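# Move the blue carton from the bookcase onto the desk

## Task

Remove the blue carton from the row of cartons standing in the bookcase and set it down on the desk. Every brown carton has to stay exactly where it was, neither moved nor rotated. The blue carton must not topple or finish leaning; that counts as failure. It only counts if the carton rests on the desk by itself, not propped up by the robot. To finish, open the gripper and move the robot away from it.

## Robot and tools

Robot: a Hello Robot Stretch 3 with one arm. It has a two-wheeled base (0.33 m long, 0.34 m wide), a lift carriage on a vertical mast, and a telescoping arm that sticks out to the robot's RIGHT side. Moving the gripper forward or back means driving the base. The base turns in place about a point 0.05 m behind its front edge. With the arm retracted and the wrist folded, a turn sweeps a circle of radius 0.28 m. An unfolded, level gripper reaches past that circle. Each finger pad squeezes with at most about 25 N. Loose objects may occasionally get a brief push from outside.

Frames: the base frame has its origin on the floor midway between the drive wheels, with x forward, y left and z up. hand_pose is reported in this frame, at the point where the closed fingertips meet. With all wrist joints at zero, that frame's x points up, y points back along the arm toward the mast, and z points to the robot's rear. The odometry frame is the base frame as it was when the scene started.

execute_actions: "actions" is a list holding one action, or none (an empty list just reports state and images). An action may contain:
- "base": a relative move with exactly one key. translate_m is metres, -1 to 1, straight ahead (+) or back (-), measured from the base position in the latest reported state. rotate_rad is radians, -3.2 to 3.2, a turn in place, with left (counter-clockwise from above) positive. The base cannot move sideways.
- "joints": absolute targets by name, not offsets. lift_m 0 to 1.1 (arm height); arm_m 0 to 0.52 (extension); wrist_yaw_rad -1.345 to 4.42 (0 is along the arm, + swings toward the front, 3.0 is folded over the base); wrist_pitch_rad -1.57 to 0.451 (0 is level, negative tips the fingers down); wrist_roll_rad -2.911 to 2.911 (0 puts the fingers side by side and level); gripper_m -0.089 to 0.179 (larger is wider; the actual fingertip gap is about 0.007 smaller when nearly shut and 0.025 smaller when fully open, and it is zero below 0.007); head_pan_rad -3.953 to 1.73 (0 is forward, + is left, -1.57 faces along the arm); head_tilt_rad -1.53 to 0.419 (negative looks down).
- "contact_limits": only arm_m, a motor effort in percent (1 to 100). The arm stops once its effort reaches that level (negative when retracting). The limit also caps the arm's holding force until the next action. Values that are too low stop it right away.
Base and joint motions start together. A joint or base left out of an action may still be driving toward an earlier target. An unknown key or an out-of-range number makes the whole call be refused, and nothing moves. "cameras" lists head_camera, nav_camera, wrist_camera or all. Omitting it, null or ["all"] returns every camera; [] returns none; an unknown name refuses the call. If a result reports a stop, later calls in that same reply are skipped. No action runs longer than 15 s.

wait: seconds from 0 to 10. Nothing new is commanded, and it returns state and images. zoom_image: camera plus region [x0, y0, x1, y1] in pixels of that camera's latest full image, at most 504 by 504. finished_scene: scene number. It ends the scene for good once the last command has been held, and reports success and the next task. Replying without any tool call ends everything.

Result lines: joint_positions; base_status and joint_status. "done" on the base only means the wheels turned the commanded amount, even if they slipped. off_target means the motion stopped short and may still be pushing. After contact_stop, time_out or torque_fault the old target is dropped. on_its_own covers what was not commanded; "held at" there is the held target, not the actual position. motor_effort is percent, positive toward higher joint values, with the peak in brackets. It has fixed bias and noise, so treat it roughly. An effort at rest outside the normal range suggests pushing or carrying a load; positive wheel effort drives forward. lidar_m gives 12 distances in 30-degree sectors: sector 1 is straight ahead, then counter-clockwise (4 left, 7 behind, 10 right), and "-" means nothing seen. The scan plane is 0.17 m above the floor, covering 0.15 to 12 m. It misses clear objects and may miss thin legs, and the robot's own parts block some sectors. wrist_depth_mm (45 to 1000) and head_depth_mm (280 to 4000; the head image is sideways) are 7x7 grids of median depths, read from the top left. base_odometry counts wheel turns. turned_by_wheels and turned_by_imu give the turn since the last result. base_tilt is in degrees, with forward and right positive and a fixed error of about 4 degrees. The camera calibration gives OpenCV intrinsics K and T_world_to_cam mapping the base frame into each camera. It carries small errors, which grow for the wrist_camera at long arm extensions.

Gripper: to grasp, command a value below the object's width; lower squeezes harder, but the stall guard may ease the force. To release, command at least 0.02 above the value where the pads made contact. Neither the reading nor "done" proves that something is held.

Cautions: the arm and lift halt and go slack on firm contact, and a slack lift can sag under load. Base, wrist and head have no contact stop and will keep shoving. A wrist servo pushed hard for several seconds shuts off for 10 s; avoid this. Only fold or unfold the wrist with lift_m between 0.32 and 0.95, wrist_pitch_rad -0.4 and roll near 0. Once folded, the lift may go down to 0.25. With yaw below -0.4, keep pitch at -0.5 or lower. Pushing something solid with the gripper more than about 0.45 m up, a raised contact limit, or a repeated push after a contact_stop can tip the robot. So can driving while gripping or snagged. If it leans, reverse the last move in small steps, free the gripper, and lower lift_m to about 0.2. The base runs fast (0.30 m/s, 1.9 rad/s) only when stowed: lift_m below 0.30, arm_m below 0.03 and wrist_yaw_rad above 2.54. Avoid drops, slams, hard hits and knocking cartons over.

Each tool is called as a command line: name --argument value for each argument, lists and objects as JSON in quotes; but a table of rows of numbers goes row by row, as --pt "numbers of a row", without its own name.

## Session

execute_actions --actions '[]'

Scene clock: 0.00 s.
base_odometry: x=+0.000 y=+0.000 heading=+0.000 (m, m, rad; odometry frame)
turned_by_wheels: +0.000 (rad since the last result)
turned_by_imu: +0.000 (rad since the last result)
base_tilt: forward=-1.0 right=-0.4 (deg)
lidar_m: 1.59 2.40 1.97 2.27 2.32 2.03 2.64 2.09 2.05 1.51 1.35 1.35
head_depth_mm: 1393 1412 1421 1435 1439 1459 1469 / 1529 1529 1539 1557 1578 1596 1608 / 1694 1704 1721 1754 1762 1783 1795 / 1837 1924 1936 1972 2000 2015 1976 / 1867 2213 2267 2308 2341 2366 2088 / 1852 2539 2617 2597 2654 2625 2089 / 1836 2445 2486 2485 2486 2502 2118
base_status: not commanded
joint_positions: lift_m=+0.305 arm_m=+0.002 wrist_yaw_rad=+2.858 wrist_pitch_rad=-0.493 wrist_roll_rad=-0.011 gripper_m=+0.037 head_pan_rad=-0.007 head_tilt_rad=-0.005
joint_status: not commanded
motor_effort: left_wheel=+0 right_wheel=-1 lift_m=+33 arm_m=-1 wrist_yaw_rad=+0 wrist_pitch_rad=+6 wrist_roll_rad=+0 gripper_m=+0 head_pan_rad=+0 head_tilt_rad=+2 (%)
hand_pose: x=+0.0387 y=+0.0585 z=+0.3015 quat_wxyz=(+0.268, +0.699, +0.076, +0.658) (m; base frame)
wrist_depth_mm: - - - - - - - / - - - - - - - / - 782 774 788 786 780 790 / 651 662 654 635 648 643 646 / 547 - 573 547 543 548 536 / 475 - - 468 464 482 468 / - - - 422 412 416 417
pictures: head_camera (sideways: a quarter turn clockwise sets it upright), nav_camera (sideways: a quarter turn counterclockwise sets it upright), wrist_camera
camera_calibration (this result's frames):
head_camera: T_world_to_cam=[[-0.0336104, 0.0498426, -0.998191, 1.31789], [0.0122004, 0.998702, 0.0494573, -0.0643828], [0.999361, -0.0105161, -0.0341749, -0.0062329], [0, 0, 0, 1]] pos_world=[0.0513093, -0.00145343, 1.31848]
nav_camera: T_world_to_cam=[[-0.0245197, 0.0300658, 0.999247, -1.25977], [-0.00247546, -0.999546, 0.0300141, 0.0188578], [0.999696, -0.00173766, 0.024583, -0.0795841], [0, 0, 0, 1]] pos_world=[0.0487176, 0.0565869, 1.26021]
wrist_camera: T_world_to_cam=[[0.94403, -0.329801, 0.00617291, -0.0279615], [-0.212007, -0.620979, -0.754611, 0.298459], [0.252704, 0.711067, -0.656143, 0.314212], [0, 0, 0, 1]] pos_world=[0.0102692, -0.0473107, 0.431561]
Images, in order (width x height): head_camera 896x504, nav_camera 672x504, wrist_camera 644x364.

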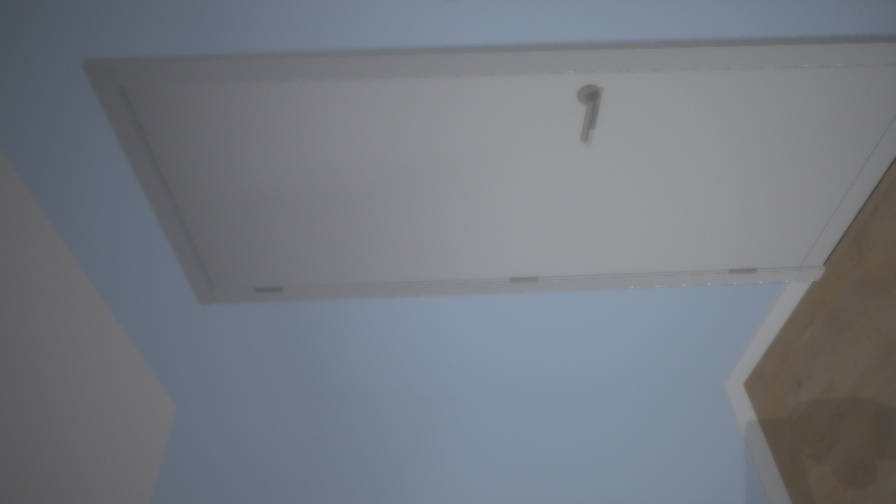

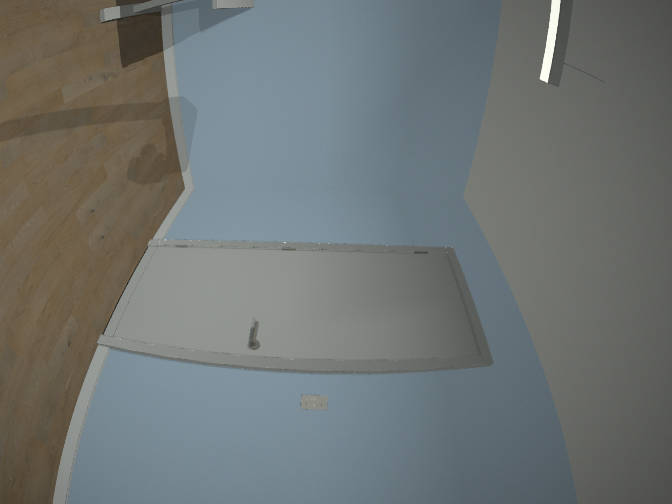

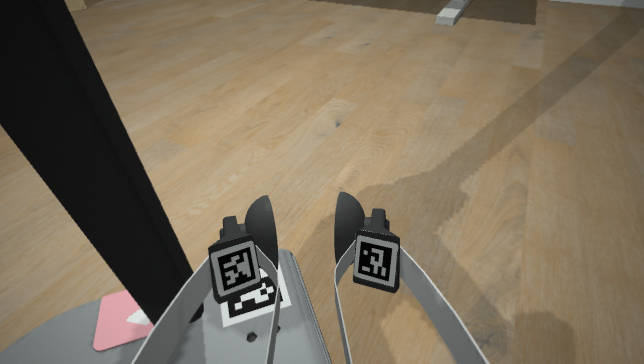

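execute_actions --actions '[{"joints":{"head_pan_rad":-2.39,"head_tilt_rad":-0.3,"wrist_pitch_rad":-0.4,"lift_m":0.29}}]' --cameras '["nav_camera","head_camera"]'

Scene clock: 2.00 s.
base_odometry: x=+0.000 y=+0.000 heading=+0.000 (m, m, rad; odometry frame)
turned_by_wheels: +0.000 (rad since the last result)
turned_by_imu: +0.000 (rad since the last result)
base_tilt: forward=-1.0 right=-0.4 (deg)
lidar_m: 1.59 2.40 1.97 2.27 2.32 2.03 2.65 2.09 2.05 1.51 1.35 1.35
head_depth_mm: 2049 2165 2280 2411 2442 1856 1436 / 2051 2179 2271 2340 2398 1862 1451 / 2054 2190 2296 2369 2418 1877 1457 / 2060 2188 2295 2365 2383 1891 1465 / 2066 2193 2321 2503 2600 1887 1470 / 2067 2218 2339 2514 2633 1910 1473 / 2080 2198 2352 2490 2632 1910 1487
base_status: not commanded
joint_positions: lift_m=+0.291 arm_m=+0.002 wrist_yaw_rad=+2.858 wrist_pitch_rad=-0.424 wrist_roll_rad=-0.011 gripper_m=+0.037 head_pan_rad=-2.383 head_tilt_rad=-0.296
joint_status: all done
motor_effort: left_wheel=+0(0) right_wheel=-1(1) lift_m=+14(32) arm_m=-1(0) wrist_yaw_rad=+1(1) wrist_pitch_rad=+11(10) wrist_roll_rad=+0(0) gripper_m=+0(0) head_pan_rad=-3(40) head_tilt_rad=-2(24) (%)
hand_pose: x=+0.0413 y=+0.0673 z=+0.3019 quat_wxyz=(+0.245, +0.701, +0.051, +0.667) (m; base frame)
wrist_depth_mm: - - - - - - - / - - - - - - - / - 871 884 867 852 842 852 / 686 699 701 702 689 662 683 / 573 - 588 569 562 560 568 / 491 - - 494 475 481 479 / 438 - - 418 414 420 417
pictures: head_camera (sideways: a quarter turn clockwise sets it upright), nav_camera (sideways: a quarter turn counterclockwise sets it upright)
camera_calibration (this result's frames):
head_camera: T_world_to_cam=[[0.265894, 0.183785, -0.946321, 1.24816], [0.67356, -0.737701, 0.0459856, -0.0638791], [-0.68965, -0.649631, -0.319941, 0.376038], [0, 0, 0, 1]] pos_world=[-0.0295182, -0.0322317, 1.30441]
nav_camera: T_world_to_cam=[[-0.170617, -0.202967, 0.964207, -1.21288], [-0.697427, 0.716134, 0.027337, 0.0265932], [-0.69605, -0.6678, -0.263739, 0.306078], [0, 0, 0, 1]] pos_world=[0.024654, -0.0608203, 1.24947]
Images, in order (width x height): head_camera 896x504, nav_camera 672x504.

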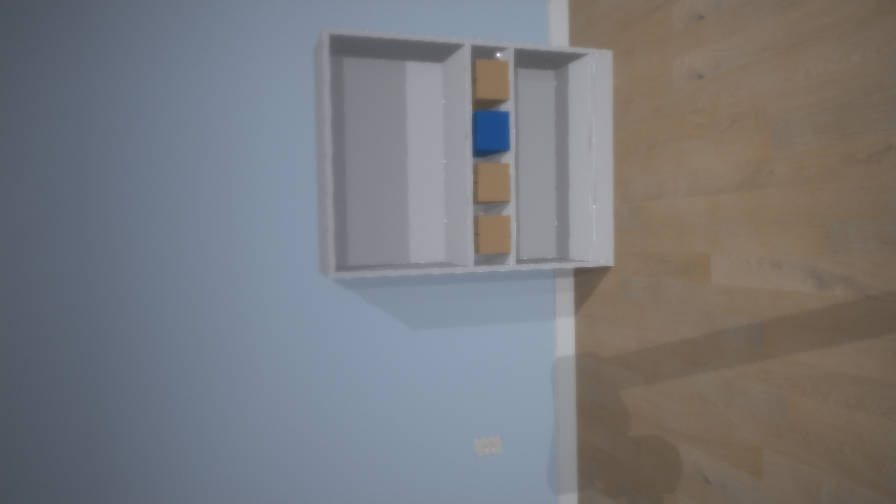

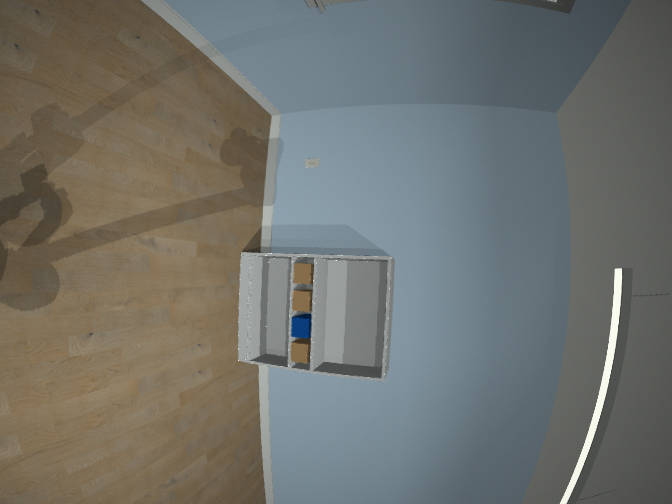

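execute_actions --actions '[{"base":{"rotate_rad":0.5},"joints":{"gripper_m":0.06}}]' --cameras '[]'

execute_actions --actions '[{"base":{"translate_m":-1.0}}]' --cameras '[]'

execute_actions --actions '[{"base":{"translate_m":-0.38}}]' --cameras '[]'

execute_actions --actions '[{"base":{"rotate_rad":-1.373},"joints":{"head_pan_rad":-1.57,"head_tilt_rad":-0.85,"lift_m":0.36}}]' --cameras '[]'

execute_actions --actions '[{"joints":{"wrist_yaw_rad":0,"gripper_m":0.179,"arm_m":0.15}}]' --cameras '[]'

execute_actions --actions '[{"joints":{"wrist_pitch_rad":0.03}}]' --cameras '["head_camera","wrist_camera"]'

Scene clock: 4.43 s.
base_odometry: x=+0.000 y=+0.000 heading=+0.500 (m, m, rad; odometry frame)
turned_by_wheels: +0.500 (rad since the last result)
turned_by_imu: +0.499 (rad since the last result)
base_tilt: forward=-1.0 right=-0.4 (deg)
lidar_m: 2.40 1.97 2.43 2.07 2.03 2.67 2.12 2.04 1.53 1.35 1.35 1.55
head_depth_mm: 2018 2133 2245 2382 2422 1845 1438 / 2112 2254 2375 2536 2614 1864 1452 / 2238 2376 2537 2714 2626 1873 1457 / 2340 2468 2635 2798 2637 1891 1465 / 2052 2147 2228 2327 2380 1888 1472 / 1773 1844 1906 1989 2071 1897 1476 / 1568 1609 1666 1694 1779 1791 1479
base_status: done
joint_positions: lift_m=+0.291 arm_m=+0.002 wrist_yaw_rad=+2.858 wrist_pitch_rad=-0.424 wrist_roll_rad=-0.011 gripper_m=+0.060 head_pan_rad=-2.383 head_tilt_rad=-0.297
joint_status: all done
motor_effort: left_wheel=-3(13) right_wheel=+1(9) lift_m=+15(15) arm_m=-1(0) wrist_yaw_rad=+1(0) wrist_pitch_rad=+11(11) wrist_roll_rad=+0(0) gripper_m=+0(99) head_pan_rad=-3(4) head_tilt_rad=-1(2) (%)
hand_pose: x=+0.0413 y=+0.0674 z=+0.3020 quat_wxyz=(+0.245, +0.701, +0.051, +0.667) (m; base frame)
wrist_depth_mm: - - - - - - - / - - - - - - - / - 903 903 861 845 873 850 / 680 692 688 676 690 691 687 / 577 - 578 568 592 561 562 / 494 - - 481 465 483 480 / 442 - - 418 428 423 417
pictures: none
No camera images: the call's "cameras" was empty. Leave "cameras" out to get every camera's image.

Scene clock: 9.53 s.
base_odometry: x=-0.878 y=-0.479 heading=+0.500 (m, m, rad; odometry frame)
turned_by_wheels: +0.000 (rad since the last result)
turned_by_imu: -0.002 (rad since the last result)
base_tilt: forward=-1.0 right=-0.4 (deg)
lidar_m: 2.92 3.14 2.28 1.98 2.19 1.58 1.14 1.13 1.63 1.57 1.57 1.85
head_depth_mm: 1160 1223 1287 1324 1352 1223 1334 / 1226 1298 1370 1260 1331 1366 1384 / 1293 1371 1469 1558 1673 1753 1459 / 1369 1461 1562 1669 1814 1866 1463 / 1456 1559 1667 1801 1952 1895 1467 / 1546 1659 1796 1947 2129 1904 1480 / 1666 1792 1891 2006 2086 1914 1488
base_status: done
joint_positions: lift_m=+0.291 arm_m=+0.002 wrist_yaw_rad=+2.858 wrist_pitch_rad=-0.423 wrist_roll_rad=-0.011 gripper_m=+0.060 head_pan_rad=-2.383 head_tilt_rad=-0.297
joint_status: not commanded
motor_effort: left_wheel=-2(14) right_wheel=+1(6) lift_m=+14(15) arm_m=-1(1) wrist_yaw_rad=+0(0) wrist_pitch_rad=+10(11) wrist_roll_rad=+0(0) gripper_m=+0(0) head_pan_rad=-3(3) head_tilt_rad=-2(2) (%)
hand_pose: x=+0.0413 y=+0.0675 z=+0.3022 quat_wxyz=(+0.245, +0.701, +0.051, +0.667) (m; base frame)
wrist_depth_mm: - - - - - - - / - - - - - - - / - 892 881 884 898 868 862 / 679 690 711 701 679 680 675 / 582 - 598 573 596 580 572 / 491 - - 479 472 480 476 / 442 - - 416 424 420 413
pictures: none
No camera images: the call's "cameras" was empty. Leave "cameras" out to get every camera's image.

Scene clock: 12.53 s.
base_odometry: x=-1.211 y=-0.661 heading=+0.500 (m, m, rad; odometry frame)
turned_by_wheels: +0.000 (rad since the last result)
turned_by_imu: -0.001 (rad since the last result)
base_tilt: forward=-1.0 right=-0.4 (deg)
lidar_m: 3.26 3.45 2.07 2.10 1.95 1.16 0.76 0.83 0.83 1.66 1.66 1.95
head_depth_mm: 844 892 943 853 1004 1024 852 / 889 941 997 955 1072 1034 888 / 939 995 1066 975 1121 1037 965 / 993 1056 1133 956 957 1019 1152 / 1055 1124 1210 1305 1414 1543 1467 / 1122 1208 1303 1409 1543 1687 1477 / 1204 1298 1406 1541 1697 1814 1479
base_status: done
joint_positions: lift_m=+0.291 arm_m=+0.002 wrist_yaw_rad=+2.858 wrist_pitch_rad=-0.423 wrist_roll_rad=-0.011 gripper_m=+0.060 head_pan_rad=-2.383 head_tilt_rad=-0.297
joint_status: not commanded
motor_effort: left_wheel=-3(14) right_wheel=+1(6) lift_m=+15(15) arm_m=+0(0) wrist_yaw_rad=+1(0) wrist_pitch_rad=+10(10) wrist_roll_rad=+0(0) gripper_m=+0(0) head_pan_rad=-3(3) head_tilt_rad=-1(1) (%)
hand_pose: x=+0.0414 y=+0.0675 z=+0.3023 quat_wxyz=(+0.245, +0.701, +0.051, +0.667) (m; base frame)
wrist_depth_mm: - - - - - - - / - - - - - - - / - 881 867 853 863 885 869 / 689 701 685 691 674 673 670 / 574 - 599 565 584 573 566 / 488 - - 489 470 488 477 / 440 - - 419 420 420 419
pictures: none
No camera images: the call's "cameras" was empty. Leave "cameras" out to get every camera's image.

Scene clock: 15.63 s.
base_odometry: x=-1.211 y=-0.661 heading=-0.873 (m, m, rad; odometry frame)
turned_by_wheels: -1.373 (rad since the last result)
turned_by_imu: -1.373 (rad since the last result)
base_tilt: forward=-1.0 right=-0.4 (deg)
lidar_m: 1.66 1.71 2.29 3.72 2.91 2.08 2.09 1.49 0.76 0.96 0.83 1.40
head_depth_mm: 674 832 911 1571 1448 1251 1106 / 679 963 1070 1054 1382 1252 1128 / 682 961 1088 1017 1395 1257 1151 / 685 956 1082 1016 1388 1263 1151 / 690 948 1080 1019 1386 1263 1114 / 694 947 1084 1020 1379 1265 1114 / 661 939 1086 1021 1371 1275 1113
base_status: done
joint_positions: lift_m=+0.359 arm_m=+0.002 wrist_yaw_rad=+2.858 wrist_pitch_rad=-0.422 wrist_roll_rad=-0.011 gripper_m=+0.060 head_pan_rad=-1.577 head_tilt_rad=-0.840
joint_status: all done
motor_effort: left_wheel=+3(11) right_wheel=-3(9) lift_m=+51(54) arm_m=+0(1) wrist_yaw_rad=+0(1) wrist_pitch_rad=+10(10) wrist_roll_rad=+0(0) gripper_m=+0(1) head_pan_rad=+4(41) head_tilt_rad=-5(29) (%)
hand_pose: x=+0.0414 y=+0.0676 z=+0.3710 quat_wxyz=(+0.244, +0.701, +0.051, +0.668) (m; base frame)
wrist_depth_mm: - - - - - - - / - - - - - - - / - - - - - - - / 786 817 808 809 799 806 790 / 660 - 700 668 669 651 661 / 566 - 551 571 545 553 557 / 494 502 - 512 489 484 485
pictures: none
No camera images: the call's "cameras" was empty. Leave "cameras" out to get every camera's image.

Scene clock: 18.07 s.
base_odometry: x=-1.211 y=-0.661 heading=-0.873 (m, m, rad; odometry frame)
turned_by_wheels: +0.000 (rad since the last result)
turned_by_imu: +0.000 (rad since the last result)
base_tilt: forward=-1.0 right=-0.4 (deg)
lidar_m: 1.66 1.71 2.29 3.71 2.93 2.09 2.09 1.49 0.76 0.96 0.83 1.40
head_depth_mm: 674 831 910 1574 1452 1254 1106 / 677 964 1068 1053 1387 1267 1103 / 682 956 1087 1016 1388 - 1126 / 686 955 1086 1015 1393 1238 1132 / 689 950 1077 1018 1379 1265 1110 / 694 946 1083 1021 1376 1261 1114 / 662 941 1087 1020 1372 1260 1116
base_status: not commanded
joint_positions: lift_m=+0.359 arm_m=+0.150 wrist_yaw_rad=+0.003 wrist_pitch_rad=-0.422 wrist_roll_rad=-0.011 gripper_m=+0.153 head_pan_rad=-1.577 head_tilt_rad=-0.840
joint_status: gripper_m off_target (ended at +0.153, target +0.179); the others done
motor_effort: left_wheel=+3(3) right_wheel=-3(3) lift_m=+51(51) arm_m=+5(6) wrist_yaw_rad=-2(1) wrist_pitch_rad=+10(10) wrist_roll_rad=+0(0) gripper_m=+99(99) head_pan_rad=+3(4) head_tilt_rad=-5(5) (%)
hand_pose: x=-0.0208 y=-0.5184 z=+0.3710 quat_wxyz=(+0.696, +0.150, -0.687, -0.147) (m; base frame)
wrist_depth_mm: 262 266 272 270 287 277 294 / 535 533 543 556 576 424 344 / 579 597 614 613 624 461 729 / 588 637 645 634 641 458 782 / 528 553 534 536 526 633 660 / 459 477 481 490 505 526 557 / 485 486 494 492 486 489 477
pictures: none
No camera images: the call's "cameras" was empty. Leave "cameras" out to get every camera's image.

Scene clock: 19.13 s.
base_odometry: x=-1.211 y=-0.661 heading=-0.873 (m, m, rad; odometry frame)
turned_by_wheels: +0.000 (rad since the last result)
turned_by_imu: +0.000 (rad since the last result)
base_tilt: forward=-0.9 right=-0.4 (deg)
lidar_m: 1.66 1.72 2.30 3.29 2.92 2.08 2.09 1.50 0.76 0.96 0.83 1.40
head_depth_mm: 674 833 913 1572 1443 1253 1105 / 679 961 1072 1053 1384 1268 1106 / 682 961 1086 1018 1392 - 1128 / 686 955 1084 1018 1397 1236 1130 / 688 950 1081 1017 1387 1263 1115 / 694 946 1080 1026 1378 1268 1116 / 661 939 1083 1021 1379 1266 1118
base_status: not commanded
joint_positions: lift_m=+0.359 arm_m=+0.150 wrist_yaw_rad=+0.003 wrist_pitch_rad=+0.003 wrist_roll_rad=-0.011 gripper_m=+0.179 head_pan_rad=-1.577 head_tilt_rad=-0.840
joint_status: all done
on_its_own: gripper_m moved +0.026 to your old target +0.179
motor_effort: left_wheel=+3(3) right_wheel=-3(3) lift_m=+52(51) arm_m=+5(5) wrist_yaw_rad=-2(2) wrist_pitch_rad=+12(12) wrist_roll_rad=+0(0) gripper_m=+0(99) head_pan_rad=+3(4) head_tilt_rad=-5(5) (%)
hand_pose: x=-0.0206 y=-0.5509 z=+0.4747 quat_wxyz=(+0.711, +0.000, -0.703, +0.002) (m; base frame)
wrist_depth_mm: 504 499 515 515 530 450 315 / 364 286 314 360 296 313 307 / 291 295 308 301 316 308 345 / 301 304 304 308 324 318 354 / 311 311 321 326 326 329 357 / - 605 613 617 631 520 748 / 586 618 629 615 601 484 374
pictures: head_camera (sideways: a quarter turn clockwise sets it upright), wrist_camera
camera_calibration (this result's frames):
head_camera: T_world_to_cam=[[0.0543263, 0.76245, -0.644762, 0.856281], [0.998498, -0.0460971, 0.0296201, -0.0445278], [-0.00713787, -0.645403, -0.763809, 0.94935], [0, 0, 0, 1]] pos_world=[0.00471864, -0.0422116, 1.27854]
wrist_camera: T_world_to_cam=[[-0.998775, 0.0454743, -0.0194857, 0.00491422], [0.0289471, 0.217746, -0.975576, 0.610103], [-0.0401207, -0.974946, -0.218796, -0.266321], [0, 0, 0, 1]] pos_world=[-0.0234375, -0.392719, 0.537028]
Images, in order (width x height): head_camera 896x504, wrist_camera 644x364.

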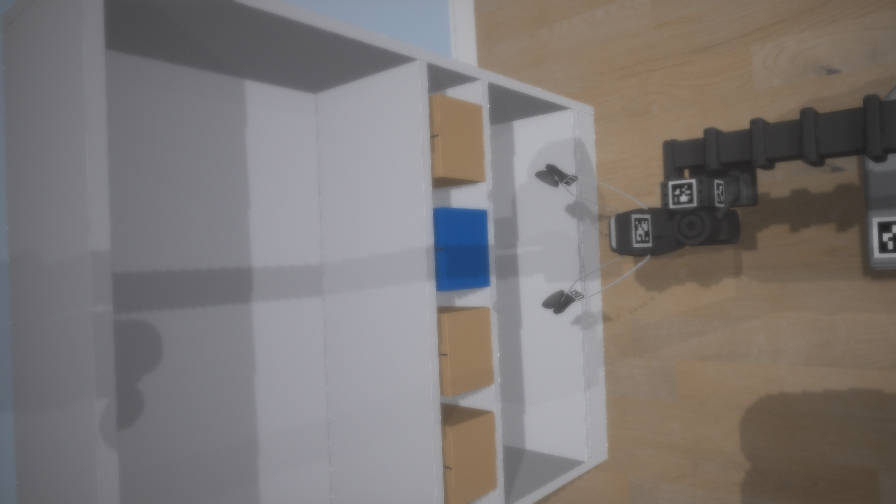

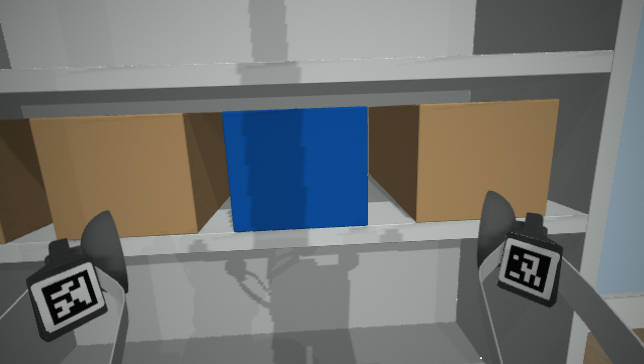

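execute_actions --actions '[{"base":{"translate_m":0.006},"joints":{"arm_m":0.27,"gripper_m":0.167}}]' --cameras '["head_camera","wrist_camera"]'

Scene clock: 21.63 s.
base_odometry: x=-1.207 y=-0.666 heading=-0.873 (m, m, rad; odometry frame)
turned_by_wheels: +0.000 (rad since the last result)
turned_by_imu: +0.000 (rad since the last result)
base_tilt: forward=-0.9 right=-0.4 (deg)
lidar_m: 1.65 1.70 2.28 3.29 2.92 2.09 2.10 1.50 0.76 0.96 0.82 1.40
head_depth_mm: 674 849 924 1572 1439 1253 1105 / 677 961 1072 1019 1385 1257 1106 / 679 960 1087 1014 1399 1235 1128 / 685 956 1082 1016 1390 1261 1130 / 690 950 1078 1021 1382 1259 1114 / 693 944 1081 1022 1372 1266 1115 / 661 943 1087 1019 1371 1270 1116
base_status: done
joint_positions: lift_m=+0.359 arm_m=+0.270 wrist_yaw_rad=+0.002 wrist_pitch_rad=+0.004 wrist_roll_rad=-0.011 gripper_m=+0.167 head_pan_rad=-1.577 head_tilt_rad=-0.840
joint_status: all done
motor_effort: left_wheel=+3(9) right_wheel=-2(5) lift_m=+51(51) arm_m=+5(5) wrist_yaw_rad=-2(2) wrist_pitch_rad=+12(12) wrist_roll_rad=+0(0) gripper_m=+0(100) head_pan_rad=+3(4) head_tilt_rad=-5(5) (%)
hand_pose: x=-0.0209 y=-0.6709 z=+0.4750 quat_wxyz=(+0.711, +0.000, -0.703, +0.002) (m; base frame)
wrist_depth_mm: 395 397 396 174 175 177 180 / 192 201 222 243 278 304 249 / 176 206 178 179 183 190 190 / 181 203 185 186 246 195 194 / 187 216 191 193 252 200 204 / - 215 199 200 209 212 212 / 496 492 501 506 519 488 350
pictures: head_camera (sideways: a quarter turn clockwise sets it upright), wrist_camera
camera_calibration (this result's frames):
head_camera: T_world_to_cam=[[0.054264, 0.762455, -0.644762, 0.856282], [0.998501, -0.0460156, 0.0296201, -0.0445278], [-0.00708516, -0.645403, -0.763809, 0.949349], [0, 0, 0, 1]] pos_world=[0.00472208, -0.0422118, 1.27854]
wrist_camera: T_world_to_cam=[[-0.998721, 0.0466397, -0.0195396, 0.0108823], [0.0292082, 0.216633, -0.975816, 0.635896], [-0.0412788, -0.975138, -0.217718, -0.383956], [0, 0, 0, 1]] pos_world=[-0.0235542, -0.512673, 0.537136]
Images, in order (width x height): head_camera 896x504, wrist_camera 644x364.

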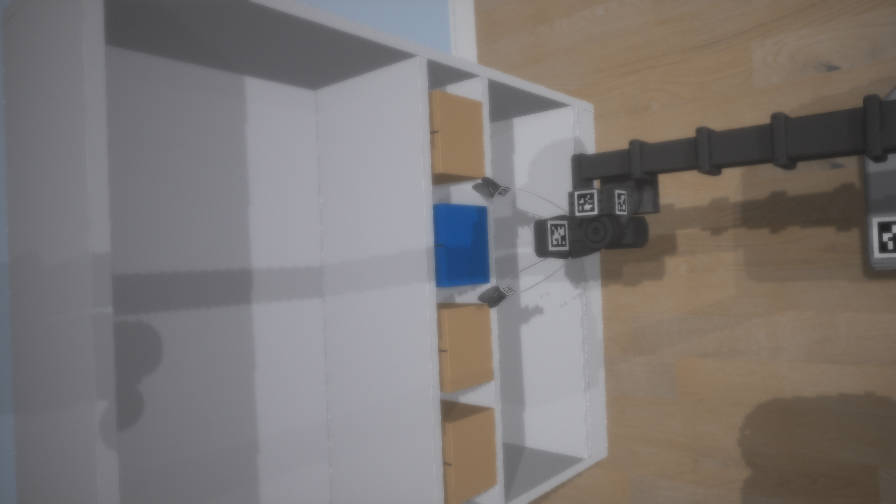

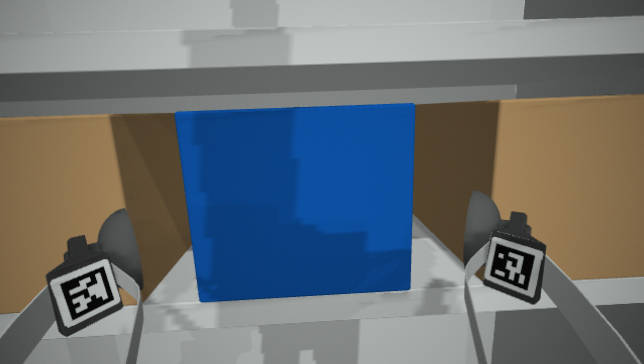

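execute_actions --actions '[{"joints":{"arm_m":0.31,"gripper_m":0.162}}]' --cameras '["head_camera","wrist_camera"]'

zoom_image --camera "head_camera" --region '[380,130,620,360]'

Scene clock: 23.23 s.
base_odometry: x=-1.207 y=-0.666 heading=-0.873 (m, m, rad; odometry frame)
turned_by_wheels: +0.000 (rad since the last result)
turned_by_imu: +0.000 (rad since the last result)
base_tilt: forward=-0.9 right=-0.4 (deg)
lidar_m: 1.65 1.70 2.28 3.28 2.92 2.08 2.10 1.49 0.76 0.95 0.83 1.40
head_depth_mm: 675 848 925 1575 1444 1258 1107 / 678 960 1074 1019 1386 1255 1104 / 682 957 1090 1014 1396 1256 1134 / 684 953 1079 1016 1375 1264 1130 / 691 951 1077 1017 1382 1261 1113 / 694 943 1086 1025 1376 1266 1115 / 660 941 1087 1021 1374 1272 1115
base_status: not commanded
joint_positions: lift_m=+0.359 arm_m=+0.310 wrist_yaw_rad=+0.002 wrist_pitch_rad=+0.004 wrist_roll_rad=-0.011 gripper_m=+0.162 head_pan_rad=-1.577 head_tilt_rad=-0.840
joint_status: all done
motor_effort: left_wheel=+3(3) right_wheel=-3(3) lift_m=+51(51) arm_m=+5(5) wrist_yaw_rad=-1(1) wrist_pitch_rad=+12(12) wrist_roll_rad=+0(0) gripper_m=+0(99) head_pan_rad=+4(4) head_tilt_rad=-5(5) (%)
hand_pose: x=-0.0209 y=-0.7109 z=+0.4750 quat_wxyz=(+0.711, +0.000, -0.703, +0.002) (m; base frame)
wrist_depth_mm: 131 130 132 134 135 137 139 / 196 204 224 248 278 298 252 / 148 177 140 141 143 179 148 / 146 165 144 146 148 180 154 / 148 157 150 152 155 161 160 / - 196 155 158 161 186 165 / 160 165 161 164 170 172 175
pictures: head_camera (sideways: a quarter turn clockwise sets it upright), wrist_camera
camera_calibration (this result's frames):
head_camera: T_world_to_cam=[[0.054264, 0.762455, -0.644762, 0.856282], [0.998501, -0.0460156, 0.0296201, -0.0445278], [-0.00708516, -0.645403, -0.763809, 0.949349], [0, 0, 0, 1]] pos_world=[0.00472208, -0.0422118, 1.27854]
wrist_camera: T_world_to_cam=[[-0.99872, 0.0466469, -0.0195404, 0.0127508], [0.02921, 0.216622, -0.975818, 0.644554], [-0.041286, -0.97514, -0.217707, -0.422953], [0, 0, 0, 1]] pos_world=[-0.0235549, -0.552658, 0.537137]
Images, in order (width x height): head_camera 896x504, wrist_camera 644x364.

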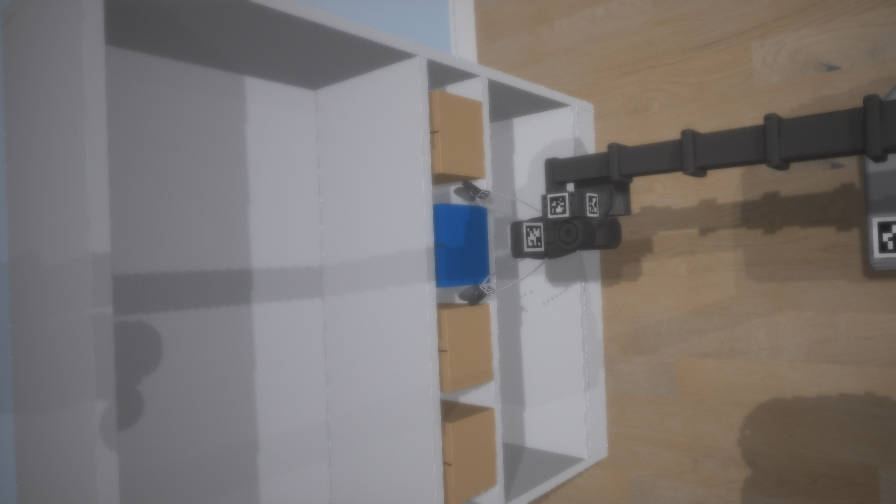

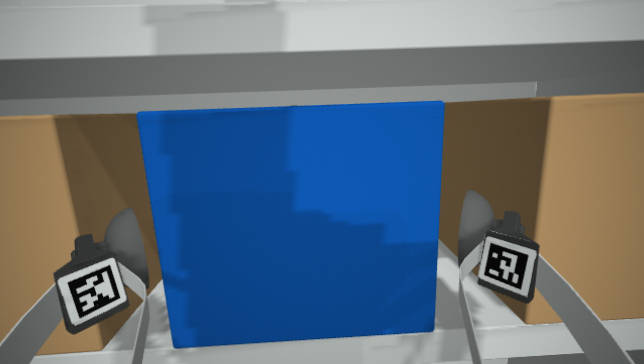

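Region (380, 130, 620, 360) of head_camera's 896x504 image, scaled by 2.100, with more detail than that image has; it fills the top 483 rows of this view, and the rest is white.

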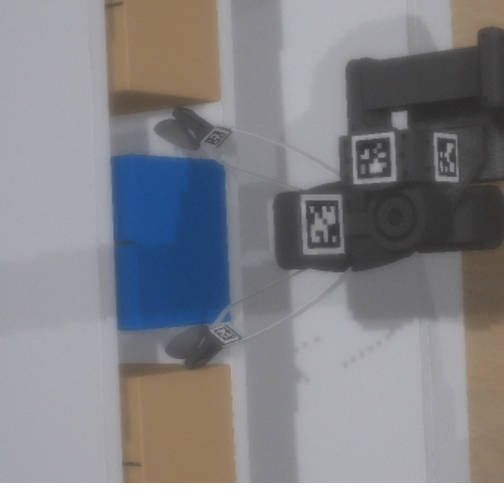

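execute_actions --actions '[{"joints":{"arm_m":0.33,"gripper_m":0.158}}]' --cameras '["wrist_camera"]'

execute_actions --actions '[{"joints":{"gripper_m":0.08}}]' --cameras '["wrist_camera"]'

execute_actions --actions '[{"joints":{"arm_m":0.26,"gripper_m":0.095,"lift_m":0.367}}]' --cameras '["wrist_camera","head_camera"]'

Scene clock: 24.77 s.
base_odometry: x=-1.207 y=-0.666 heading=-0.873 (m, m, rad; odometry frame)
turned_by_wheels: +0.000 (rad since the last result)
turned_by_imu: +0.000 (rad since the last result)
base_tilt: forward=-1.0 right=-0.4 (deg)
lidar_m: 1.65 1.71 2.28 3.27 2.93 2.08 2.10 1.49 0.76 0.96 0.82 1.40
head_depth_mm: 672 848 927 1566 1448 1257 1106 / 676 965 1077 1018 1389 1260 1109 / 680 962 1084 1016 1395 1258 1127 / 686 955 1083 1016 1391 1264 1129 / 689 949 1078 1017 1383 1262 1110 / 694 947 1085 1022 1376 1265 1110 / 661 941 1087 1020 1377 1272 1114
base_status: not commanded
joint_positions: lift_m=+0.359 arm_m=+0.330 wrist_yaw_rad=+0.002 wrist_pitch_rad=+0.004 wrist_roll_rad=-0.011 gripper_m=+0.158 head_pan_rad=-1.577 head_tilt_rad=-0.840
joint_status: all done
motor_effort: left_wheel=+2(3) right_wheel=-3(3) lift_m=+52(52) arm_m=+6(4) wrist_yaw_rad=-2(1) wrist_pitch_rad=+12(12) wrist_roll_rad=+0(0) gripper_m=-2(86) head_pan_rad=+3(3) head_tilt_rad=-4(5) (%)
hand_pose: x=-0.0209 y=-0.7309 z=+0.4750 quat_wxyz=(+0.711, +0.000, -0.703, +0.002) (m; base frame)
wrist_depth_mm: 112 113 114 116 117 118 120 / 196 206 225 249 279 299 252 / 149 126 125 126 128 178 129 / 143 130 129 130 131 181 133 / 138 134 134 136 137 161 138 / - 138 139 140 143 187 143 / 143 160 145 146 149 155 149
pictures: wrist_camera
camera_calibration (this result's frames):
wrist_camera: T_world_to_cam=[[-0.99872, 0.0466441, -0.0195403, 0.0136829], [0.0292093, 0.216622, -0.975818, 0.648889], [-0.0412834, -0.975141, -0.217707, -0.442465], [0, 0, 0, 1]] pos_world=[-0.0235547, -0.572668, 0.537137]
Images, in order (width x height): wrist_camera 644x364.

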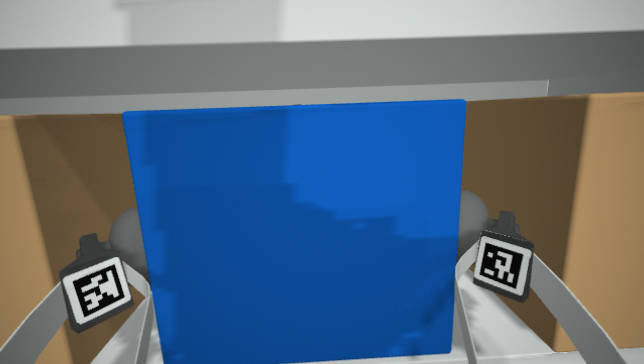

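Scene clock: 26.03 s.
base_odometry: x=-1.207 y=-0.666 heading=-0.873 (m, m, rad; odometry frame)
turned_by_wheels: +0.000 (rad since the last result)
turned_by_imu: +0.000 (rad since the last result)
base_tilt: forward=-1.0 right=-0.4 (deg)
lidar_m: 1.65 1.70 2.28 3.28 2.93 2.08 2.10 1.49 0.76 0.96 0.82 1.40
head_depth_mm: 675 848 925 1573 1449 1249 1106 / 678 961 1073 1022 1387 1252 1108 / 680 960 1085 1011 1392 1255 1126 / 684 954 1085 1015 1389 1263 1132 / 689 950 1077 1019 1380 1267 1114 / 694 946 1084 1023 1376 1264 1113 / 659 943 1083 1022 1378 1263 1120
base_status: not commanded
joint_positions: lift_m=+0.359 arm_m=+0.330 wrist_yaw_rad=+0.002 wrist_pitch_rad=+0.004 wrist_roll_rad=-0.011 gripper_m=+0.121 head_pan_rad=-1.577 head_tilt_rad=-0.840
joint_status: gripper_m off_target (ended at +0.121, target +0.080)
motor_effort: left_wheel=+3(3) right_wheel=-3(3) lift_m=+51(51) arm_m=+5(5) wrist_yaw_rad=-2(2) wrist_pitch_rad=+12(12) wrist_roll_rad=+0(0) gripper_m=-100(100) head_pan_rad=+4(3) head_tilt_rad=-5(5) (%)
hand_pose: x=-0.0209 y=-0.7309 z=+0.4750 quat_wxyz=(+0.711, +0.000, -0.703, +0.002) (m; base frame)
wrist_depth_mm: 112 113 114 116 116 118 120 / 196 205 225 248 279 302 252 / 149 124 123 124 126 167 129 / 144 128 128 129 131 181 134 / 140 132 133 134 135 162 138 / - 137 138 140 141 186 143 / 143 159 144 145 146 161 149
pictures: wrist_camera
camera_calibration (this result's frames):
wrist_camera: T_world_to_cam=[[-0.99872, 0.0466474, -0.0195405, 0.0136851], [0.0292102, 0.216622, -0.975818, 0.648892], [-0.0412864, -0.97514, -0.217707, -0.442477], [0, 0, 0, 1]] pos_world=[-0.023555, -0.57268, 0.537137]
Images, in order (width x height): wrist_camera 644x364.

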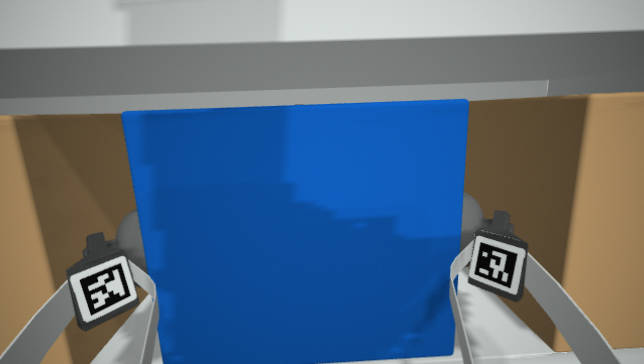

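Scene clock: 27.73 s.
base_odometry: x=-1.207 y=-0.666 heading=-0.873 (m, m, rad; odometry frame)
turned_by_wheels: +0.000 (rad since the last result)
turned_by_imu: +0.000 (rad since the last result)
base_tilt: forward=-1.0 right=-0.4 (deg)
lidar_m: 1.65 1.70 2.27 3.26 2.94 2.08 2.10 1.49 0.76 0.96 0.82 1.40
head_depth_mm: 675 849 926 1573 1442 1250 1104 / 677 962 1073 1019 1385 1254 1117 / 680 959 1087 1011 1399 1236 1128 / 685 956 1082 982 1398 1261 1133 / 690 952 1078 1017 1378 1264 1116 / 694 945 1081 1025 1378 1266 1117 / 661 941 1087 1021 1374 1266 1118
base_status: not commanded
joint_positions: lift_m=+0.366 arm_m=+0.260 wrist_yaw_rad=+0.002 wrist_pitch_rad=+0.004 wrist_roll_rad=-0.011 gripper_m=+0.096 head_pan_rad=-1.577 head_tilt_rad=-0.840
joint_status: all done
motor_effort: left_wheel=+3(3) right_wheel=-3(4) lift_m=+52(54) arm_m=-6(4) wrist_yaw_rad=-2(1) wrist_pitch_rad=+12(12) wrist_roll_rad=+0(0) gripper_m=-62(100) head_pan_rad=+3(4) head_tilt_rad=-5(5) (%)
hand_pose: x=-0.0209 y=-0.6617 z=+0.4820 quat_wxyz=(+0.711, +0.000, -0.703, +0.002) (m; base frame)
wrist_depth_mm: 403 410 414 419 423 417 290 / 179 180 183 185 198 220 266 / 189 123 122 124 126 198 198 / 191 127 127 128 129 204 205 / 198 131 131 133 134 211 213 / 205 135 135 137 139 222 222 / 506 213 140 141 143 494 315
pictures: head_camera (sideways: a quarter turn clockwise sets it upright), wrist_camera
camera_calibration (this result's frames):
head_camera: T_world_to_cam=[[0.0542641, 0.762455, -0.644762, 0.856282], [0.998501, -0.0460157, 0.0296201, -0.0445278], [-0.00708524, -0.645403, -0.763809, 0.949349], [0, 0, 0, 1]] pos_world=[0.00472208, -0.0422118, 1.27854]
wrist_camera: T_world_to_cam=[[-0.99872, 0.0466591, -0.0195424, 0.0105975], [0.0292146, 0.216622, -0.975818, 0.640703], [-0.0412975, -0.97514, -0.217707, -0.373443], [0, 0, 0, 1]] pos_world=[-0.0235563, -0.503444, 0.544115]
Images, in order (width x height): head_camera 896x504, wrist_camera 644x364.

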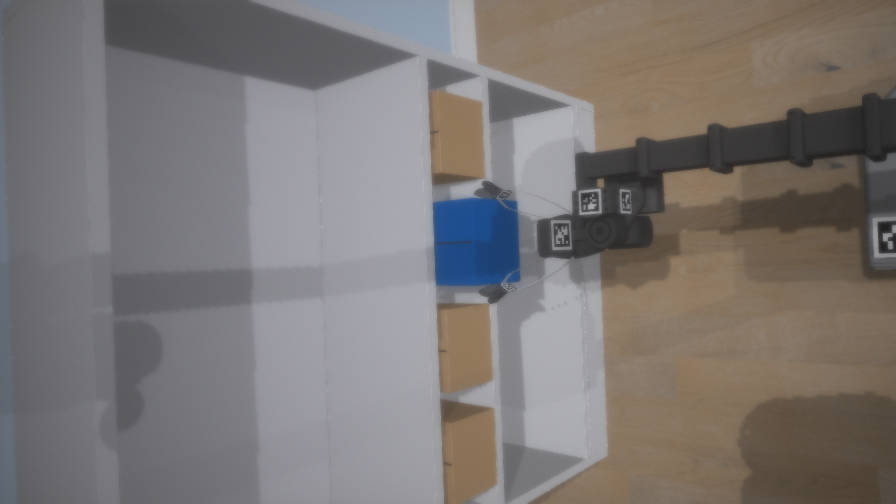

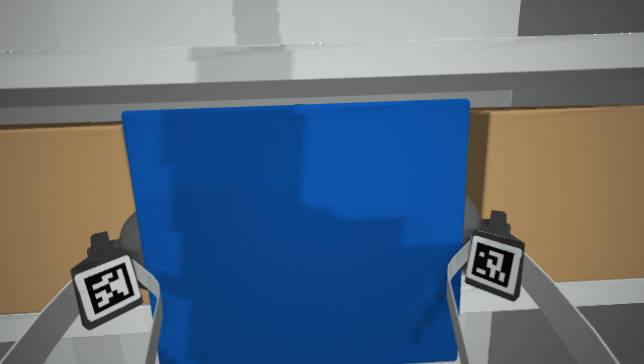

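Test that it lifts without pivoting.

execute_actions --actions '[{"joints":{"arm_m":0.16,"lift_m":0.376}}]' --cameras '["wrist_camera","head_camera"]'

Scene clock: 29.93 s.
base_odometry: x=-1.207 y=-0.666 heading=-0.873 (m, m, rad; odometry frame)
turned_by_wheels: +0.000 (rad since the last result)
turned_by_imu: +0.000 (rad since the last result)
base_tilt: forward=-1.0 right=-0.4 (deg)
lidar_m: 1.65 1.71 2.29 3.28 2.93 2.09 2.10 1.49 0.76 0.96 0.82 1.40
head_depth_mm: 675 847 925 1570 1444 1247 1103 / 678 963 1076 1019 1390 1258 1129 / 682 960 1092 1012 1365 - 1129 / 686 952 1083 974 1141 1235 1125 / 689 951 1078 1018 1377 1267 1108 / 693 946 1081 1020 1385 1264 1114 / 661 939 1089 1021 1376 1269 1119
base_status: not commanded
joint_positions: lift_m=+0.375 arm_m=+0.160 wrist_yaw_rad=+0.002 wrist_pitch_rad=+0.004 wrist_roll_rad=-0.011 gripper_m=+0.096 head_pan_rad=-1.577 head_tilt_rad=-0.840
joint_status: all done
motor_effort: left_wheel=+3(3) right_wheel=-3(3) lift_m=+52(53) arm_m=-5(7) wrist_yaw_rad=-1(2) wrist_pitch_rad=+12(12) wrist_roll_rad=+0(0) gripper_m=-61(61) head_pan_rad=+4(4) head_tilt_rad=-5(5) (%)
hand_pose: x=-0.0209 y=-0.5617 z=+0.4909 quat_wxyz=(+0.711, +0.000, -0.703, +0.002) (m; base frame)
wrist_depth_mm: 488 494 506 516 513 461 320 / 505 509 517 283 321 408 293 / 284 282 125 126 127 298 320 / 291 128 128 130 131 306 324 / 311 131 132 133 134 319 343 / 408 135 135 137 138 522 375 / 596 600 139 140 142 488 706
pictures: head_camera (sideways: a quarter turn clockwise sets it upright), wrist_camera
camera_calibration (this result's frames):
head_camera: T_world_to_cam=[[0.0542639, 0.762455, -0.644762, 0.856281], [0.998501, -0.0460154, 0.0296201, -0.0445278], [-0.00708501, -0.645403, -0.763809, 0.949349], [0, 0, 0, 1]] pos_world=[0.00472209, -0.0422118, 1.27854]
wrist_camera: T_world_to_cam=[[-0.998713, 0.0468041, -0.0195219, 0.00614107], [0.0292431, 0.217019, -0.975729, 0.627899], [-0.0414315, -0.975045, -0.218109, -0.273732], [0, 0, 0, 1]] pos_world=[-0.0235697, -0.403455, 0.553076]
Images, in order (width x height): head_camera 896x504, wrist_camera 644x364.

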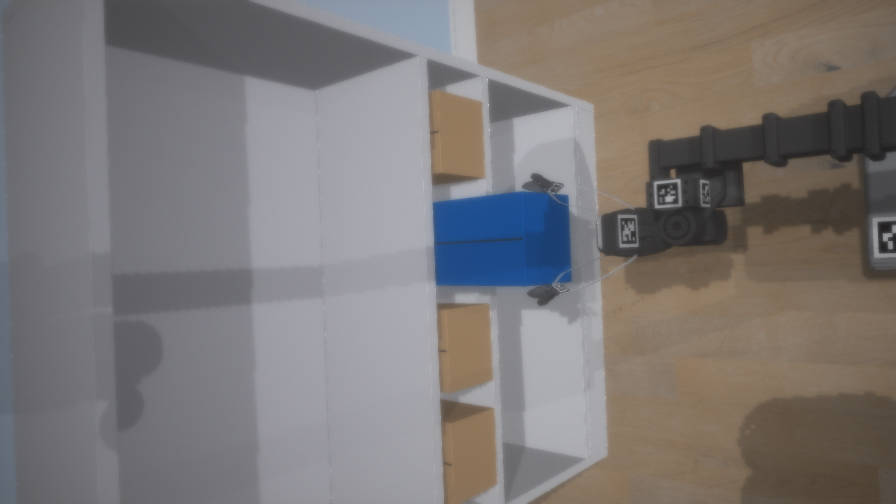

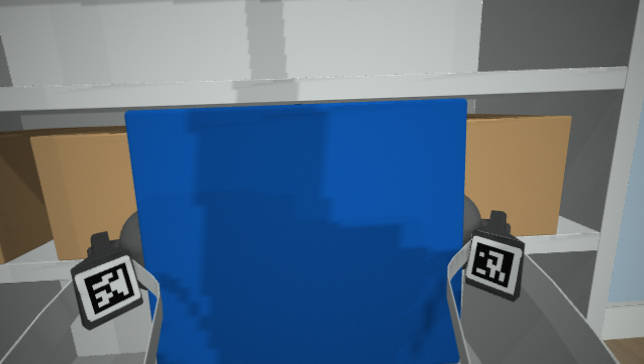

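execute_actions --actions '[{"joints":{"arm_m":0.245,"lift_m":0.36}}]' --cameras '[]'

execute_actions --actions '[{"joints":{"gripper_m":0.179}}]' --cameras '[]'

execute_actions --actions '[{"joints":{"gripper_m":0.172}}]' --cameras '[]'

execute_actions --actions '[{"joints":{"arm_m":0.18}}]' --cameras '[]'

execute_actions --actions '[{"joints":{"wrist_roll_rad":1.57}}]' --cameras '["wrist_camera","head_camera"]'

Scene clock: 32.47 s.
base_odometry: x=-1.207 y=-0.666 heading=-0.873 (m, m, rad; odometry frame)
turned_by_wheels: +0.000 (rad since the last result)
turned_by_imu: +0.000 (rad since the last result)
base_tilt: forward=-1.0 right=-0.4 (deg)
lidar_m: 1.65 1.70 2.28 3.28 2.93 2.08 2.09 1.49 0.76 0.96 0.82 1.40
head_depth_mm: 674 849 925 1572 1452 1251 1108 / 676 961 1076 1019 1391 1265 1110 / 680 960 1087 1014 1396 1236 1125 / 684 954 1080 974 1373 1266 1129 / 688 950 1077 1018 1385 1259 1117 / 695 946 1086 1023 1380 1264 1116 / 661 942 1086 1019 1374 1269 1115
base_status: not commanded
joint_positions: lift_m=+0.361 arm_m=+0.245 wrist_yaw_rad=+0.002 wrist_pitch_rad=+0.004 wrist_roll_rad=-0.011 gripper_m=+0.096 head_pan_rad=-1.577 head_tilt_rad=-0.840
joint_status: all done
motor_effort: left_wheel=+3(3) right_wheel=-3(3) lift_m=+15(48) arm_m=+5(5) wrist_yaw_rad=-2(2) wrist_pitch_rad=+12(12) wrist_roll_rad=+0(0) gripper_m=-61(61) head_pan_rad=+4(3) head_tilt_rad=-5(5) (%)
hand_pose: x=-0.0209 y=-0.6459 z=+0.4762 quat_wxyz=(+0.711, +0.000, -0.703, +0.002) (m; base frame)
wrist_depth_mm: 419 422 425 438 435 407 289 / 192 196 213 234 265 298 241 / 201 122 122 123 124 212 214 / 207 126 125 127 128 218 222 / 214 130 131 132 134 230 231 / 221 134 135 137 139 523 265 / 520 519 141 143 144 494 317
pictures: none
No camera images: the call's "cameras" was empty. Leave "cameras" out to get every camera's image.

Scene clock: 33.80 s.
base_odometry: x=-1.207 y=-0.666 heading=-0.873 (m, m, rad; odometry frame)
turned_by_wheels: +0.000 (rad since the last result)
turned_by_imu: +0.000 (rad since the last result)
base_tilt: forward=-0.9 right=-0.4 (deg)
lidar_m: 1.65 1.71 2.27 3.29 2.94 2.08 2.10 1.49 0.76 0.96 0.83 1.40
head_depth_mm: 674 852 924 1565 1444 1249 1108 / 678 966 1072 1019 1390 1264 1103 / 679 961 1085 1010 1391 1236 1129 / 685 956 1083 981 1376 1264 1132 / 689 948 1080 1020 1381 1267 1111 / 694 944 1088 1021 1378 1261 1115 / 661 942 1087 1023 1376 1271 1115
base_status: not commanded
joint_positions: lift_m=+0.361 arm_m=+0.245 wrist_yaw_rad=+0.002 wrist_pitch_rad=+0.004 wrist_roll_rad=-0.011 gripper_m=+0.157 head_pan_rad=-1.577 head_tilt_rad=-0.840
joint_status: gripper_m off_target (ended at +0.157, target +0.179)
motor_effort: left_wheel=+3(3) right_wheel=-3(3) lift_m=+15(15) arm_m=+5(5) wrist_yaw_rad=-1(1) wrist_pitch_rad=+12(12) wrist_roll_rad=+0(0) gripper_m=+100(99) head_pan_rad=+3(4) head_tilt_rad=-5(5) (%)
hand_pose: x=-0.0209 y=-0.6459 z=+0.4762 quat_wxyz=(+0.711, +0.000, -0.703, +0.002) (m; base frame)
wrist_depth_mm: 409 428 426 433 437 398 293 / 192 195 211 234 261 298 246 / 202 199 125 126 128 211 213 / 207 129 129 130 132 219 221 / 215 134 134 135 137 225 233 / 220 138 139 141 142 498 240 / 529 518 144 146 148 484 316
pictures: none
No camera images: the call's "cameras" was empty. Leave "cameras" out to get every camera's image.

Scene clock: 34.33 s.
base_odometry: x=-1.207 y=-0.666 heading=-0.873 (m, m, rad; odometry frame)
turned_by_wheels: +0.000 (rad since the last result)
turned_by_imu: +0.000 (rad since the last result)
base_tilt: forward=-0.9 right=-0.4 (deg)
lidar_m: 1.66 1.70 2.28 3.27 2.93 2.08 2.10 1.49 0.76 0.96 0.83 1.40
head_depth_mm: 675 849 925 1565 1446 1257 1108 / 677 963 1076 1021 1387 1271 1104 / 680 958 1087 1011 1390 1238 1133 / 685 953 1081 979 1385 1263 1128 / 690 953 1078 1019 1381 1262 1117 / 695 947 1082 1026 1379 1265 1116 / 662 942 1086 1021 1376 1269 1113
base_status: not commanded
joint_positions: lift_m=+0.361 arm_m=+0.245 wrist_yaw_rad=+0.002 wrist_pitch_rad=+0.004 wrist_roll_rad=-0.011 gripper_m=+0.172 head_pan_rad=-1.577 head_tilt_rad=-0.840
joint_status: all done
motor_effort: left_wheel=+3(3) right_wheel=-3(3) lift_m=+15(15) arm_m=+5(5) wrist_yaw_rad=-1(2) wrist_pitch_rad=+12(12) wrist_roll_rad=+0(0) gripper_m=+0(99) head_pan_rad=+3(4) head_tilt_rad=-5(5) (%)
hand_pose: x=-0.0209 y=-0.6459 z=+0.4762 quat_wxyz=(+0.711, +0.000, -0.703, +0.002) (m; base frame)
wrist_depth_mm: 417 416 433 420 437 406 290 / 194 196 212 235 263 300 245 / 199 200 125 126 128 213 215 / 206 129 129 130 132 219 223 / 213 134 134 135 137 229 231 / - 140 139 141 142 452 262 / 517 517 145 146 149 488 352
pictures: none
No camera images: the call's "cameras" was empty. Leave "cameras" out to get every camera's image.

Scene clock: 35.97 s.
base_odometry: x=-1.207 y=-0.666 heading=-0.873 (m, m, rad; odometry frame)
turned_by_wheels: +0.000 (rad since the last result)
turned_by_imu: +0.000 (rad since the last result)
base_tilt: forward=-1.0 right=-0.4 (deg)
lidar_m: 1.66 1.71 2.28 3.28 2.93 2.08 2.10 1.50 0.76 0.96 0.82 1.40
head_depth_mm: 674 850 924 1565 1448 1248 1101 / 678 965 1078 1022 1390 1255 1110 / 681 959 1087 1013 1391 1209 1126 / 685 955 1083 979 1373 1237 1131 / 690 950 1078 1019 1384 1261 1114 / 695 946 1079 1021 1380 1265 1114 / 660 940 1085 1023 1375 1265 1118
base_status: not commanded
joint_positions: lift_m=+0.361 arm_m=+0.180 wrist_yaw_rad=+0.002 wrist_pitch_rad=+0.004 wrist_roll_rad=-0.011 gripper_m=+0.172 head_pan_rad=-1.577 head_tilt_rad=-0.840
joint_status: all done
motor_effort: left_wheel=+2(3) right_wheel=-3(2) lift_m=+15(15) arm_m=-6(5) wrist_yaw_rad=-1(2) wrist_pitch_rad=+12(12) wrist_roll_rad=+0(0) gripper_m=+0(0) head_pan_rad=+2(3) head_tilt_rad=-5(5) (%)
hand_pose: x=-0.0209 y=-0.5817 z=+0.4762 quat_wxyz=(+0.711, +0.000, -0.703, +0.002) (m; base frame)
wrist_depth_mm: 477 470 489 485 499 458 319 / 253 264 297 260 267 295 297 / 261 264 188 189 193 274 282 / 270 273 194 196 283 287 298 / 279 286 201 202 292 296 302 / - 574 569 211 593 561 328 / 566 594 607 595 606 491 387
pictures: none
No camera images: the call's "cameras" was empty. Leave "cameras" out to get every camera's image.

Scene clock: 37.43 s.
base_odometry: x=-1.207 y=-0.666 heading=-0.873 (m, m, rad; odometry frame)
turned_by_wheels: +0.000 (rad since the last result)
turned_by_imu: +0.000 (rad since the last result)
base_tilt: forward=-1.0 right=-0.4 (deg)
lidar_m: 1.66 1.70 2.28 3.29 2.92 2.09 2.10 1.49 0.76 0.96 0.83 1.40
head_depth_mm: 673 849 925 1572 1448 1253 1107 / 676 961 1078 1021 1385 1252 1115 / 681 958 1085 1015 1388 1213 1129 / 685 953 1084 981 1370 1240 1127 / 689 950 1077 1018 1389 1261 1115 / 694 947 1082 1021 1374 1263 1119 / 660 939 1085 1020 1371 1265 1116
base_status: not commanded
joint_positions: lift_m=+0.361 arm_m=+0.180 wrist_yaw_rad=+0.002 wrist_pitch_rad=+0.004 wrist_roll_rad=+1.569 gripper_m=+0.172 head_pan_rad=-1.577 head_tilt_rad=-0.840
joint_status: all done
motor_effort: left_wheel=+3(2) right_wheel=-3(3) lift_m=+15(15) arm_m=-6(6) wrist_yaw_rad=-2(1) wrist_pitch_rad=+12(12) wrist_roll_rad=+0(2) gripper_m=-1(0) head_pan_rad=+3(4) head_tilt_rad=-5(5) (%)
hand_pose: x=-0.0209 y=-0.5817 z=+0.4759 quat_wxyz=(+0.001, +0.001, -1.000, +0.001) (m; base frame)
wrist_depth_mm: 474 476 248 253 501 513 395 / 479 490 339 412 516 519 397 / 496 504 185 189 535 543 402 / 523 522 192 197 551 568 402 / 531 547 201 202 576 577 411 / 543 561 210 211 600 603 393 / 579 593 321 313 612 616 463
pictures: head_camera (sideways: a quarter turn clockwise sets it upright), wrist_camera
camera_calibration (this result's frames):
head_camera: T_world_to_cam=[[0.054264, 0.762455, -0.644762, 0.856281], [0.998501, -0.0460156, 0.0296201, -0.0445278], [-0.00708516, -0.645403, -0.763809, 0.949349], [0, 0, 0, 1]] pos_world=[0.00472208, -0.0422118, 1.27854]
wrist_camera: T_world_to_cam=[[0.0283659, 0.0460382, -0.998537, 0.493778], [0.974378, 0.221702, 0.0379013, 0.157684], [0.223123, -0.974027, -0.0385698, -0.375824], [0, 0, 0, 1]] pos_world=[-0.0837952, -0.423754, 0.472583]
Images, in order (width x height): head_camera 896x504, wrist_camera 644x364.

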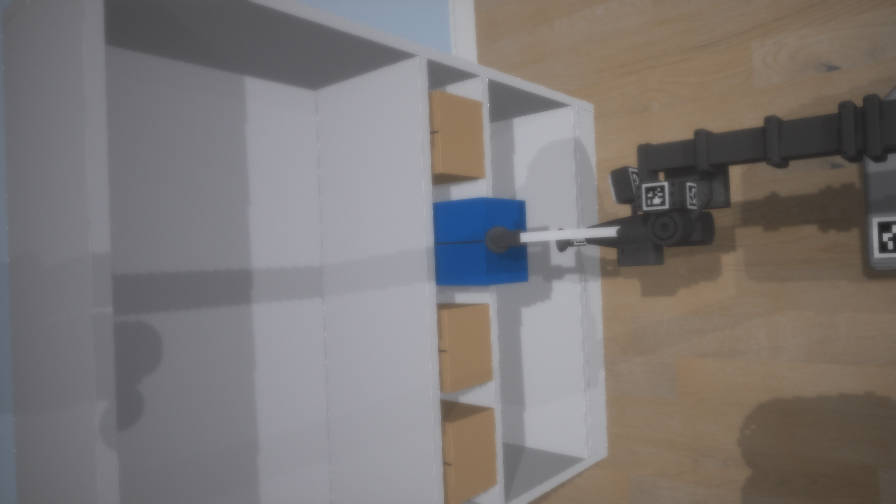

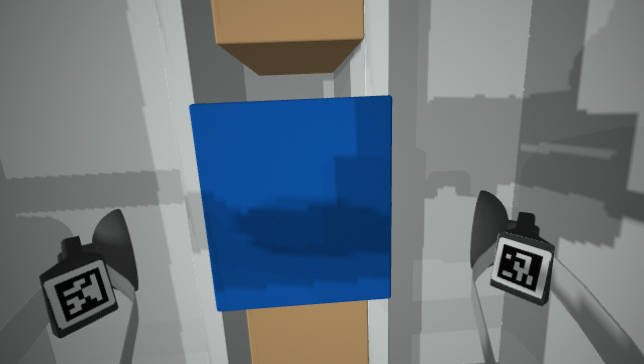

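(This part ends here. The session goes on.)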